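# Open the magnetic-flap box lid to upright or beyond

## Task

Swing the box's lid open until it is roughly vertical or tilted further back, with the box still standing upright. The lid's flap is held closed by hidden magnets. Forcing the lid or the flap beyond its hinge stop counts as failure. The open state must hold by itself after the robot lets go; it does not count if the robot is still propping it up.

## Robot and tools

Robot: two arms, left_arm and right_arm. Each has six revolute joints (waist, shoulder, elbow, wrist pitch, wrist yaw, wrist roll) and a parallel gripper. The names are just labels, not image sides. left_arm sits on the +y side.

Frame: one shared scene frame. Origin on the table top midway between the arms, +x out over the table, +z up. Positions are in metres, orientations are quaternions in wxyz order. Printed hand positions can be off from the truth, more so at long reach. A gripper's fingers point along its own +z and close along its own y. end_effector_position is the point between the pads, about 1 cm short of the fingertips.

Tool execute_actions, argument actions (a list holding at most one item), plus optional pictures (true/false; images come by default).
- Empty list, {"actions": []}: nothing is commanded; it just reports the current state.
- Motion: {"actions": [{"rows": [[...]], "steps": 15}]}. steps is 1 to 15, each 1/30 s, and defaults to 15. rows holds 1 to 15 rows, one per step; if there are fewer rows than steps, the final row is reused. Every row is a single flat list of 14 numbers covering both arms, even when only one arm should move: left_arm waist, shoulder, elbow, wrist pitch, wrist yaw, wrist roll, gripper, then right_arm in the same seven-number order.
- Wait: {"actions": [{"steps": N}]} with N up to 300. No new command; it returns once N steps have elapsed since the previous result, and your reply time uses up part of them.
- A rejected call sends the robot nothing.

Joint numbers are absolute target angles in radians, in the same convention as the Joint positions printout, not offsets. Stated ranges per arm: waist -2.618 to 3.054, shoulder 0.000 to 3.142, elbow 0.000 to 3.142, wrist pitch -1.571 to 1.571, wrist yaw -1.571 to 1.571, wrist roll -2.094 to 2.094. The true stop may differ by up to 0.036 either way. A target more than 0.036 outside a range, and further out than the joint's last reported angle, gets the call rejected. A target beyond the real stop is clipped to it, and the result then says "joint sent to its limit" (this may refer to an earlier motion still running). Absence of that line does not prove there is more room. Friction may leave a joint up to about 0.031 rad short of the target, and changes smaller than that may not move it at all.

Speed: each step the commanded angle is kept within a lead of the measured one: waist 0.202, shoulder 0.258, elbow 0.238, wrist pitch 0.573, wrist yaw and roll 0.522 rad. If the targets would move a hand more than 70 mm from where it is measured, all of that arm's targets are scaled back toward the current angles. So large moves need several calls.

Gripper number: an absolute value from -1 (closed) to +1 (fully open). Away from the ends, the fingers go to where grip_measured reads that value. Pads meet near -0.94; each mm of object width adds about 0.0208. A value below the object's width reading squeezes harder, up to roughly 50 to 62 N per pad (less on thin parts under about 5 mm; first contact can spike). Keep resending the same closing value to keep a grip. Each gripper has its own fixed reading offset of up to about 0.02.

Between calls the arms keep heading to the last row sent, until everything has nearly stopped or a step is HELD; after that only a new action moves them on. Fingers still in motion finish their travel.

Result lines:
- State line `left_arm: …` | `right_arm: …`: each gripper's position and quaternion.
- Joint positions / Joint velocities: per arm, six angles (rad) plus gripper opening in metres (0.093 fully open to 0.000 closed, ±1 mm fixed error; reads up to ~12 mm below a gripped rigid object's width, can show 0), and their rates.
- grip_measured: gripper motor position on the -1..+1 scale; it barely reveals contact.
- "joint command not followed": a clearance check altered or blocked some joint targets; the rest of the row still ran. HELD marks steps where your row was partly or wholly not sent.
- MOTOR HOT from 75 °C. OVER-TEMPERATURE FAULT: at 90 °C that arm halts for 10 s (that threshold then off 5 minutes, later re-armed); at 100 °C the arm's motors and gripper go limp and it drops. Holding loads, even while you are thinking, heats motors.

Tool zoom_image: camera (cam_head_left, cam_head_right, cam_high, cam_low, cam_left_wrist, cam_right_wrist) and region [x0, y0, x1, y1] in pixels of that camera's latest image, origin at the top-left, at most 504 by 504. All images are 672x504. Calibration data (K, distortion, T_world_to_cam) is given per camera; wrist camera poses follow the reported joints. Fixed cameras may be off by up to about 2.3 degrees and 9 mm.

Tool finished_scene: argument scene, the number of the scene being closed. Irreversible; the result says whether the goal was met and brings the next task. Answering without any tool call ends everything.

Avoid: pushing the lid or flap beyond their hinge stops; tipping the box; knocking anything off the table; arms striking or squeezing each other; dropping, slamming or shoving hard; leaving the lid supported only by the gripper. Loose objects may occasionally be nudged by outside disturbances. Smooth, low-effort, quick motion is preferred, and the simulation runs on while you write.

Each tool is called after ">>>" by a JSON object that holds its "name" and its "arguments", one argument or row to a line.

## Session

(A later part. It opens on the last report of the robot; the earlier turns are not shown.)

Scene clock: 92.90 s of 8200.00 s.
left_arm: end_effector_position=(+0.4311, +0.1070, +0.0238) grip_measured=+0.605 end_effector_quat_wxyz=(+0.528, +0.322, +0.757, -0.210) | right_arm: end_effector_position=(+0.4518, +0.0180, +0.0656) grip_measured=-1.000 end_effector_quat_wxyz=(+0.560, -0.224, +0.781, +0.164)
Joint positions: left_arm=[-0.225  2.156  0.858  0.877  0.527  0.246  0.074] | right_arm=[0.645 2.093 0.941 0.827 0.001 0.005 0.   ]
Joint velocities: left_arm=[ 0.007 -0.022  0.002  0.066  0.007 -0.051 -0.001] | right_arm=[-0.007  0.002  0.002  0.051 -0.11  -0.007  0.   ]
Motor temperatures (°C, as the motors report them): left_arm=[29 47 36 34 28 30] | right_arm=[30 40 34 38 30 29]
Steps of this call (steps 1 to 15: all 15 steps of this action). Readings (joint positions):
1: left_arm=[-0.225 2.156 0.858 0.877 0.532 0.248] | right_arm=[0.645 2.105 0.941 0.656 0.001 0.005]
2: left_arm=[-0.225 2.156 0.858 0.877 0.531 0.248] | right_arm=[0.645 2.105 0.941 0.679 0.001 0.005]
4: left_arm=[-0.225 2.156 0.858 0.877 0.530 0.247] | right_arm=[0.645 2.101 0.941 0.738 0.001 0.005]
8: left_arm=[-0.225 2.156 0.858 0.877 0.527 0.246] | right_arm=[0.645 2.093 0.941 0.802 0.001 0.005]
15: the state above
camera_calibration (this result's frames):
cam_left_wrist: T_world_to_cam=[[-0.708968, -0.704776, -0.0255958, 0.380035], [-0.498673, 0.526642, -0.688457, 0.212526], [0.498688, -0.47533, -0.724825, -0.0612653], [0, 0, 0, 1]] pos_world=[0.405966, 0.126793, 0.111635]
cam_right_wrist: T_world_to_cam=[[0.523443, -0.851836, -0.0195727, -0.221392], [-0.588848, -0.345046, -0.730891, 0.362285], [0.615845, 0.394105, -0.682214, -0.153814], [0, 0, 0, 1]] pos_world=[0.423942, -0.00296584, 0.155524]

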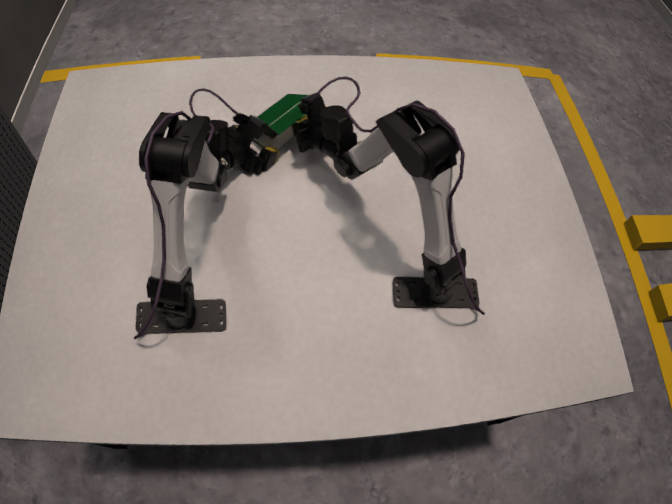

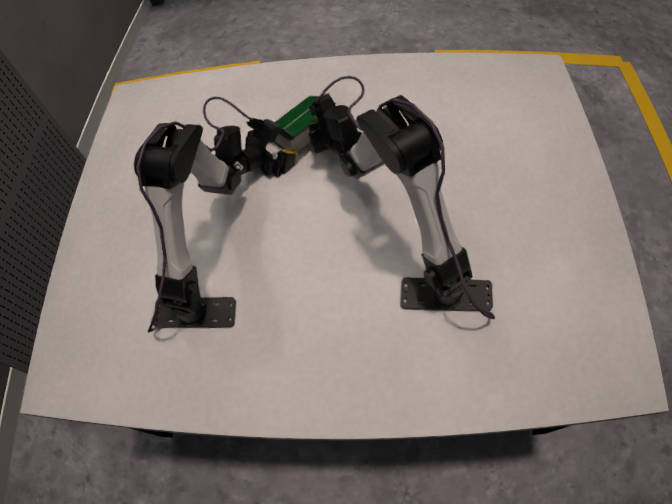

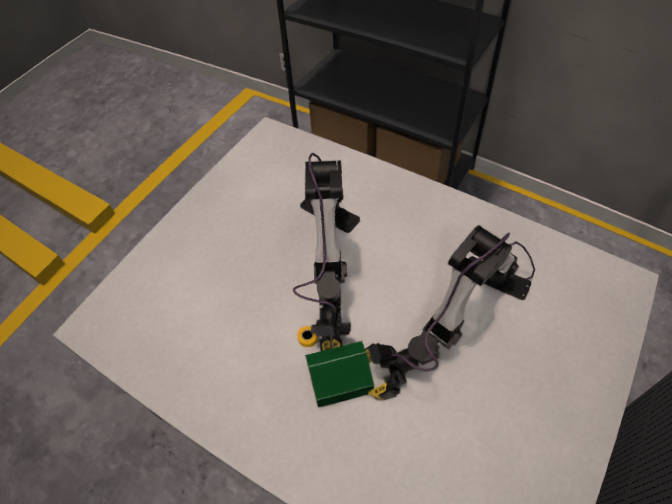

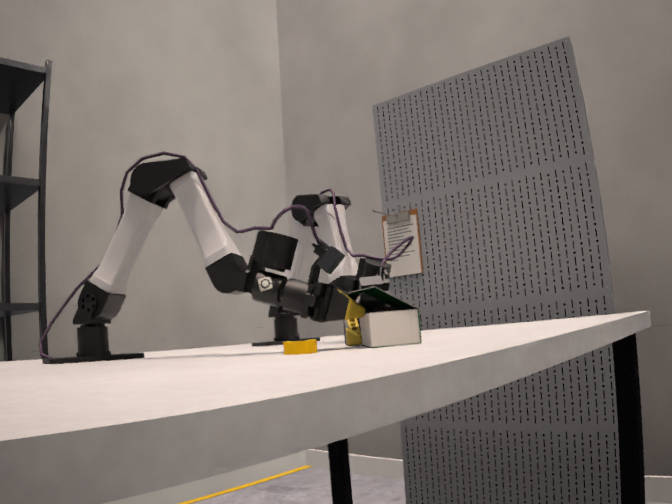

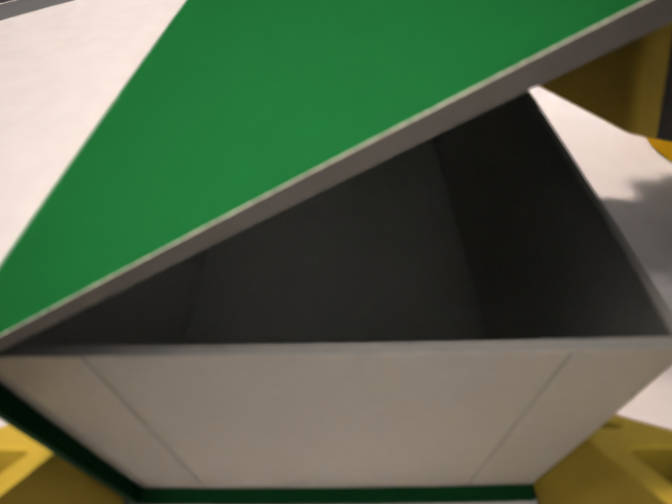

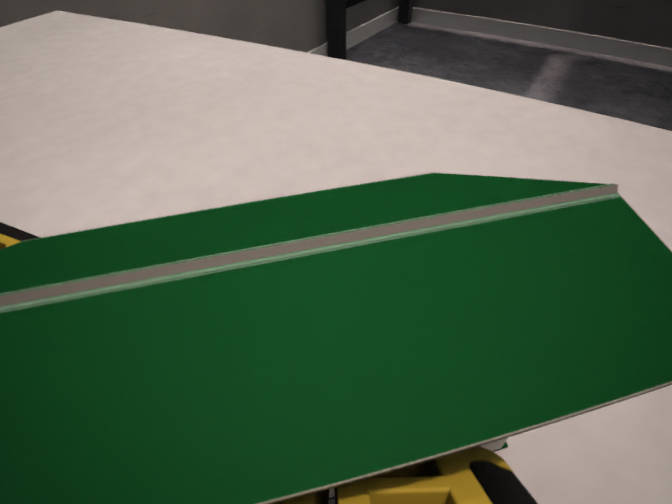

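>>> {"name": "execute_actions", "arguments": {
  "actions": [
    {"rows":[[-0.225,2.185,0.87,0.85,0.53,0.25,0.2,0.64,2.1,0.98,0.97,0,0,-1]],"steps":12}
  ],
  "pictures": false
}}

>>> {"name": "execute_actions", "arguments": {
  "actions": [
    {"rows":[[-0.225,2.185,0.87,0.85,0.53,0.25,0.2,0.64,2.22,1.13,0.94,0,0,-1]],"steps":12}
  ],
  "pictures": false
}}

>>> {"name": "execute_actions", "arguments": {
  "actions": [
    {"rows":[[-0.225,2.185,0.87,0.85,0.53,0.25,0.2,0.64,2.36,1.44,0.77,0,0,-1]],"steps":15}
  ]
}}

Scene clock: 98.43 s of 8200.00 s.
left_arm: end_effector_position=(+0.4311, +0.1070, +0.0237) grip_measured=+0.605 end_effector_quat_wxyz=(+0.528, +0.322, +0.757, -0.210) | right_arm: end_effector_position=(+0.4630, +0.0251, +0.1040) grip_measured=-1.000 end_effector_quat_wxyz=(+0.617, -0.211, +0.737, +0.180)
Joint positions: left_arm=[-0.225  2.156  0.858  0.877  0.527  0.246  0.074] | right_arm=[0.645 2.093 0.963 0.955 0.001 0.005 0.   ]
Joint velocities: left_arm=[ 0.002 -0.007 -0.007 -0.007  0.037 -0.007 -0.   ] | right_arm=[ 0.007  0.007  0.007 -0.037  0.037 -0.037  0.   ]
Motor temperatures (°C, as the motors report them): left_arm=[29 47 36 35 28 30] | right_arm=[30 41 35 39 30 29]
Steps of this call (steps 1 to 15: the robot went on to your last target; steps 16 to 154: nothing new was sent; steps 155 to 166: all 12 steps of this action). Readings (joint positions):
155: left_arm=[-0.225 2.156 0.858 0.877 0.527 0.246] | right_arm=[0.645 2.093 0.941 0.843 0.001 0.005]
156: left_arm=[-0.225 2.156 0.858 0.877 0.527 0.246] | right_arm=[0.645 2.093 0.941 0.858 0.001 0.005]
158: left_arm=[-0.225 2.156 0.858 0.877 0.527 0.246] | right_arm=[0.645 2.093 0.951 0.893 0.001 0.005]
162: left_arm=[-0.225 2.156 0.858 0.877 0.527 0.246] | right_arm=[0.645 2.093 0.963 0.942 0.001 0.005]
166: the state above

Scene clock: 98.83 s of 8200.00 s.
left_arm: end_effector_position=(+0.4311, +0.1070, +0.0237) grip_measured=+0.605 end_effector_quat_wxyz=(+0.528, +0.322, +0.757, -0.210) | right_arm: end_effector_position=(+0.4912, +0.0429, +0.1095) grip_measured=-1.000 end_effector_quat_wxyz=(+0.634, -0.207, +0.722, +0.185)
Joint positions: left_arm=[-0.225  2.156  0.858  0.877  0.527  0.246  0.074] | right_arm=[0.645 2.192 1.112 0.951 0.001 0.005 0.   ]
Joint velocities: left_arm=[-0.007 -0.002  0.007 -0.022  0.051  0.022 -0.001] | right_arm=[-0.002 -0.007 -0.042 -0.022 -0.022  0.007  0.   ]
Motor temperatures (°C, as the motors report them): left_arm=[29 47 36 35 28 30] | right_arm=[30 41 35 39 30 29]
Steps of this call (steps 1 to 12: all 12 steps of this action). Readings (joint positions):
1: left_arm=[-0.225 2.156 0.858 0.877 0.527 0.246] | right_arm=[0.645 2.108 0.987 0.952 0.001 0.005]
2: left_arm=[-0.225 2.156 0.858 0.877 0.527 0.246] | right_arm=[0.645 2.140 1.038 0.951 0.001 0.005]
4: left_arm=[-0.225 2.156 0.858 0.877 0.527 0.246] | right_arm=[0.645 2.181 1.102 0.951 0.001 0.005]
8: left_arm=[-0.225 2.156 0.858 0.877 0.527 0.246] | right_arm=[0.645 2.192 1.112 0.951 0.001 0.005]
12: the state above

Scene clock: 99.33 s of 8200.00 s.
left_arm: end_effector_position=(+0.4311, +0.1070, +0.0237) grip_measured=+0.605 end_effector_quat_wxyz=(+0.528, +0.322, +0.757, -0.210) | right_arm: end_effector_position=(+0.5409, +0.0744, +0.1194) grip_measured=-1.000 end_effector_quat_wxyz=(+0.641, -0.205, +0.716, +0.187)
Joint positions: left_arm=[-0.225  2.156  0.858  0.877  0.527  0.246  0.074] | right_arm=[0.645 2.339 1.424 0.806 0.001 0.005 0.   ]
Joint velocities: left_arm=[ 0.007  0.007  0.002 -0.022  0.051  0.022 -0.   ] | right_arm=[ 0.002  0.022 -0.012 -0.11   0.037  0.007  0.   ]
Motor temperatures (°C, as the motors report them): left_arm=[29 47 36 35 28 30] | right_arm=[30 41 35 39 30 29]
Steps of this call (steps 1 to 15: all 15 steps of this action). Readings (joint positions):
1: left_arm=[-0.225 2.156 0.858 0.877 0.527 0.246] | right_arm=[0.645 2.212 1.151 0.928 0.001 0.005]
2: left_arm=[-0.225 2.156 0.858 0.877 0.527 0.246] | right_arm=[0.645 2.257 1.235 0.899 0.001 0.005]
4: left_arm=[-0.225 2.156 0.858 0.877 0.527 0.246] | right_arm=[0.645 2.325 1.370 0.855 0.001 0.005]
8: left_arm=[-0.225 2.156 0.858 0.877 0.527 0.246] | right_arm=[0.645 2.339 1.422 0.823 0.001 0.005]
15: the state above
camera_calibration (this result's frames):
cam_left_wrist: T_world_to_cam=[[-0.708633, -0.705121, -0.0253702, 0.379984], [-0.499077, 0.526332, -0.688401, 0.212718], [0.498759, -0.475162, -0.724886, -0.0613196], [0, 0, 0, 1]] pos_world=[0.406016, 0.126838, 0.111626]
cam_right_wrist: T_world_to_cam=[[0.527236, -0.849436, -0.0219109, -0.220913], [-0.44341, -0.25304, -0.85986, 0.403433], [0.724852, 0.463064, -0.51006, -0.278894], [0, 0, 0, 1]] pos_world=[0.497516, 0.0435783, 0.199802]

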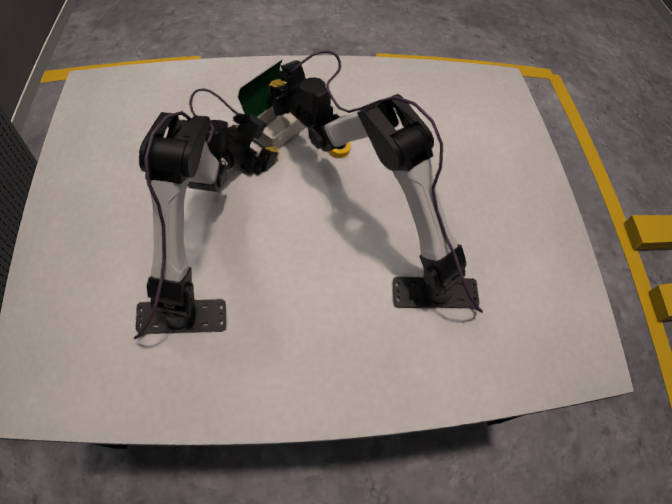

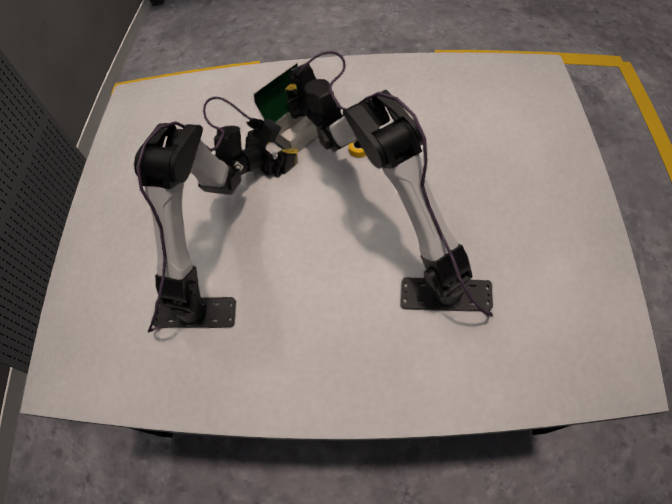

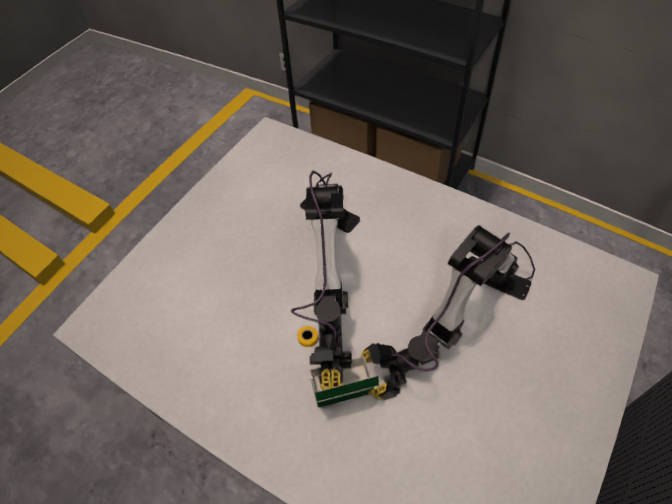

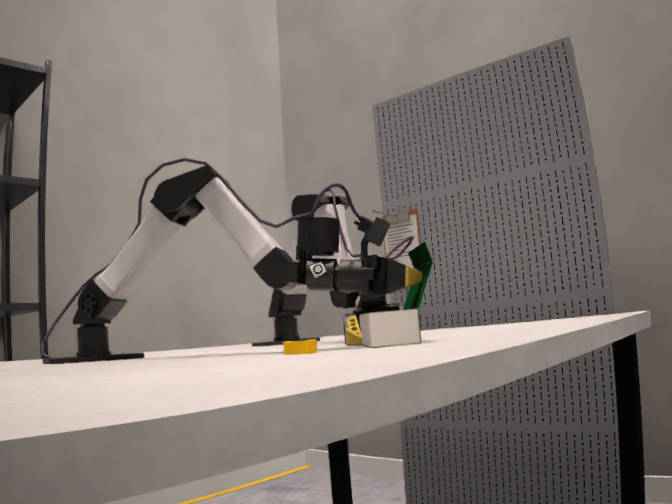

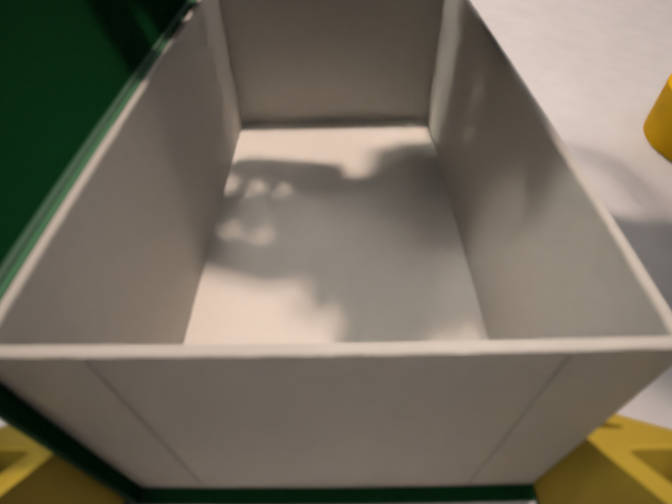

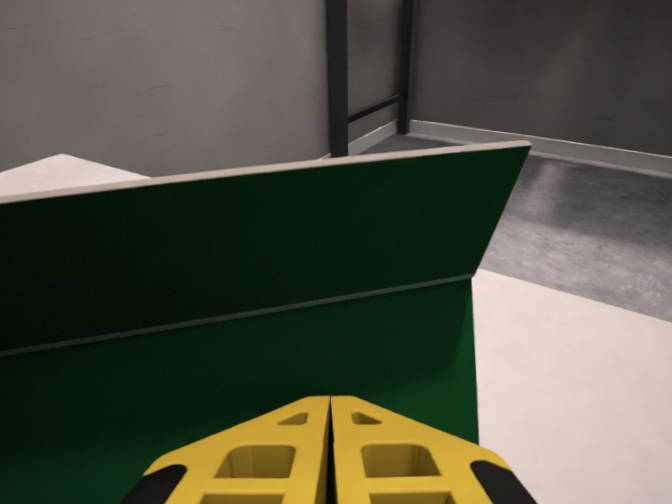

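>>> {"name": "execute_actions", "arguments": {
  "actions": [
    {"rows":[[-0.225,2.185,0.87,0.85,0.53,0.25,1,0.64,2.08,0.98,0.97,0,0,-1]],"steps":15}
  ],
  "pictures": false
}}

>>> {"name": "execute_actions", "arguments": {
  "actions": [
    {"rows":[[-0.12,2.04,0.66,0.91,0.64,0.28,1,0.64,2.08,0.98,0.97,0,0,-1]],"steps":15}
  ]
}}

Scene clock: 102.53 s of 8200.00 s.
left_arm: end_effector_position=(+0.4310, +0.1071, +0.0234) grip_measured=+0.982 end_effector_quat_wxyz=(+0.527, +0.322, +0.758, -0.210) | right_arm: end_effector_position=(+0.4709, +0.0301, +0.1374) grip_measured=-1.000 end_effector_quat_wxyz=(+0.644, -0.204, +0.713, +0.188)
Joint positions: left_arm=[-0.225  2.156  0.858  0.875  0.527  0.246  0.092] | right_arm=[0.645 2.065 1.004 0.961 0.001 0.005 0.   ]
Joint velocities: left_arm=[-0.007 -0.002  0.017 -0.051 -0.022  0.007 -0.   ] | right_arm=[-0.007 -0.012 -0.007  0.081 -0.066  0.022  0.   ]
Motor temperatures (°C, as the motors report them): left_arm=[29 47 36 35 28 30] | right_arm=[30 42 35 39 30 29]
Steps of this call (steps 1 to 15: the robot went on to your last target; steps 16 to 81: nothing new was sent; steps 82 to 96: all 15 steps of this action). Readings (joint positions):
82: left_arm=[-0.225 2.156 0.858 0.877 0.527 0.246] | right_arm=[0.645 2.314 1.390 0.814 0.001 0.005]
83: left_arm=[-0.225 2.156 0.858 0.877 0.527 0.246] | right_arm=[0.645 2.263 1.315 0.826 0.001 0.005]
85: left_arm=[-0.225 2.156 0.858 0.875 0.527 0.246] | right_arm=[0.645 2.146 1.151 0.875 0.001 0.005]
89: left_arm=[-0.225 2.156 0.858 0.875 0.527 0.246] | right_arm=[0.645 2.065 1.020 0.955 0.001 0.005]
96: the state above

Scene clock: 103.03 s of 8200.00 s.
left_arm: end_effector_position=(+0.3953, +0.1504, +0.0258) grip_measured=+0.982 end_effector_quat_wxyz=(+0.522, +0.310, +0.764, -0.219) | right_arm: end_effector_position=(+0.4710, +0.0302, +0.1387) grip_measured=-1.000 end_effector_quat_wxyz=(+0.646, -0.204, +0.711, +0.189)
Joint positions: left_arm=[-0.114  2.051  0.679  0.911  0.628  0.272  0.092] | right_arm=[0.645 2.065 1.004 0.967 0.001 0.005 0.   ]
Joint velocities: left_arm=[ 0.002  0.017 -0.022 -0.007  0.037  0.051 -0.001] | right_arm=[-0.012 -0.002 -0.017  0.007  0.022 -0.022  0.   ]
Motor temperatures (°C, as the motors report them): left_arm=[29 47 36 35 28 30] | right_arm=[30 42 35 39 30 29]
Steps of this call (steps 1 to 15: all 15 steps of this action). Readings (joint positions):
1: left_arm=[-0.215 2.141 0.831 0.885 0.542 0.250] | right_arm=[0.645 2.065 1.004 0.963 0.001 0.005]
2: left_arm=[-0.193 2.105 0.775 0.893 0.564 0.256] | right_arm=[0.645 2.065 1.004 0.964 0.001 0.005]
4: left_arm=[-0.141 2.057 0.697 0.899 0.591 0.262] | right_arm=[0.645 2.065 1.004 0.965 0.001 0.005]
8: left_arm=[-0.114 2.051 0.679 0.902 0.611 0.268] | right_arm=[0.645 2.065 1.004 0.966 0.001 0.005]
15: the state above
camera_calibration (this result's frames):
cam_left_wrist: T_world_to_cam=[[-0.701761, -0.712371, 0.00768289, 0.382726], [-0.523455, 0.508284, -0.683844, 0.185654], [0.483245, -0.483917, -0.729588, -0.0138024], [0, 0, 0, 1]] pos_world=[0.372434, 0.171599, 0.113948]
cam_right_wrist: T_world_to_cam=[[0.527519, -0.849257, -0.022039, -0.221321], [-0.432272, -0.245994, -0.867541, 0.373389], [0.731344, 0.467171, -0.496877, -0.202857], [0, 0, 0, 1]] pos_world=[0.426515, -0.00133804, 0.218258]

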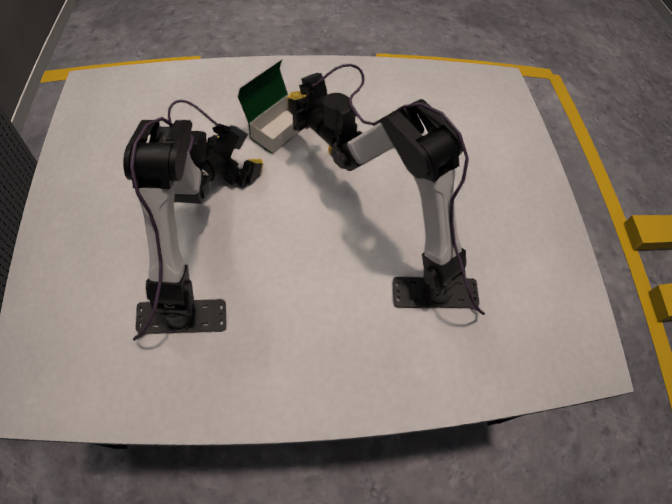

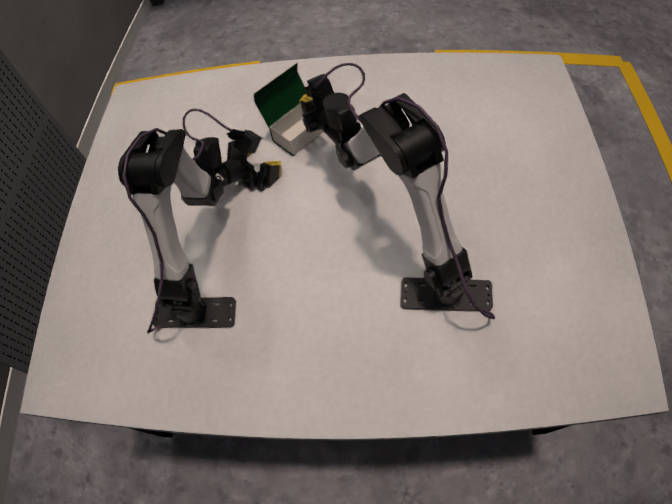

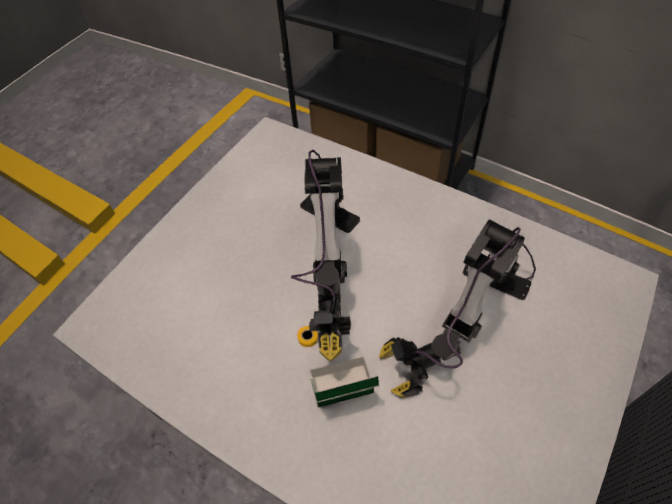

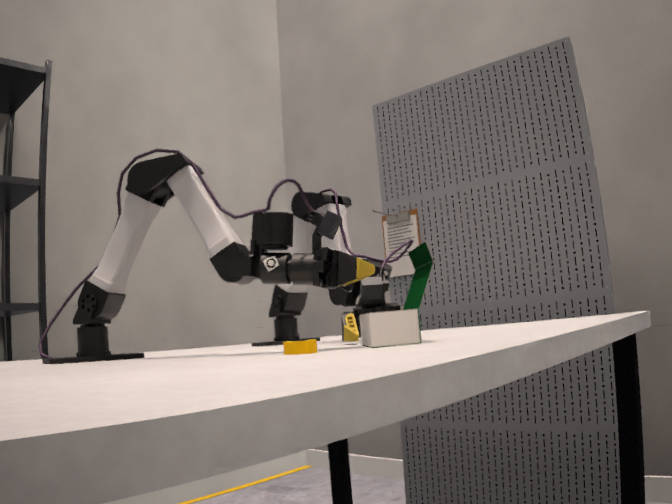

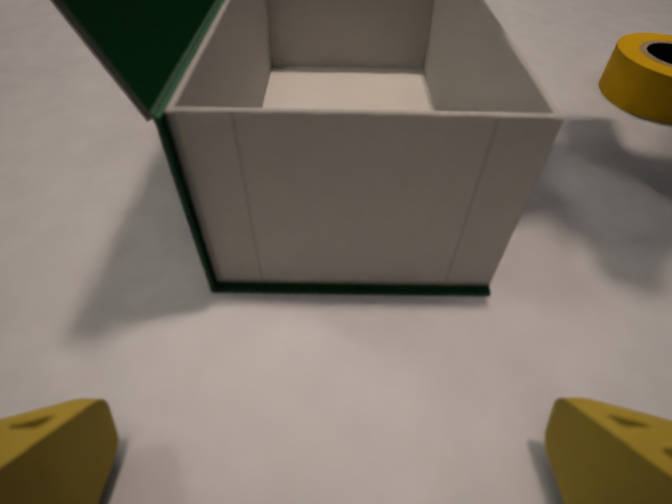

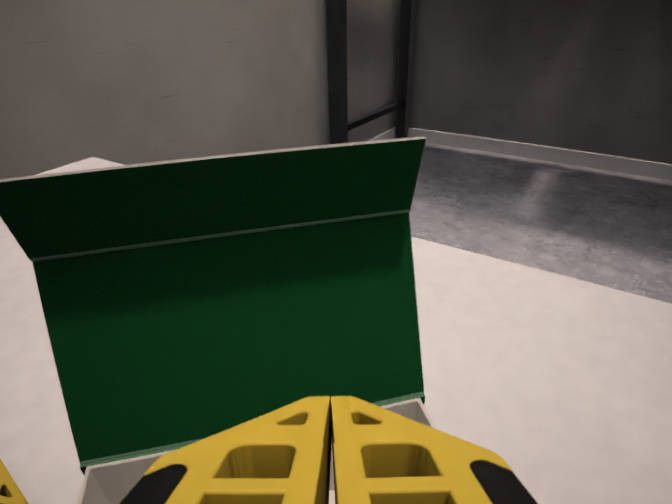

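>>> {"name": "finished_scene", "arguments": {
  "scene": 2
}}

The scene is finished: the task was done.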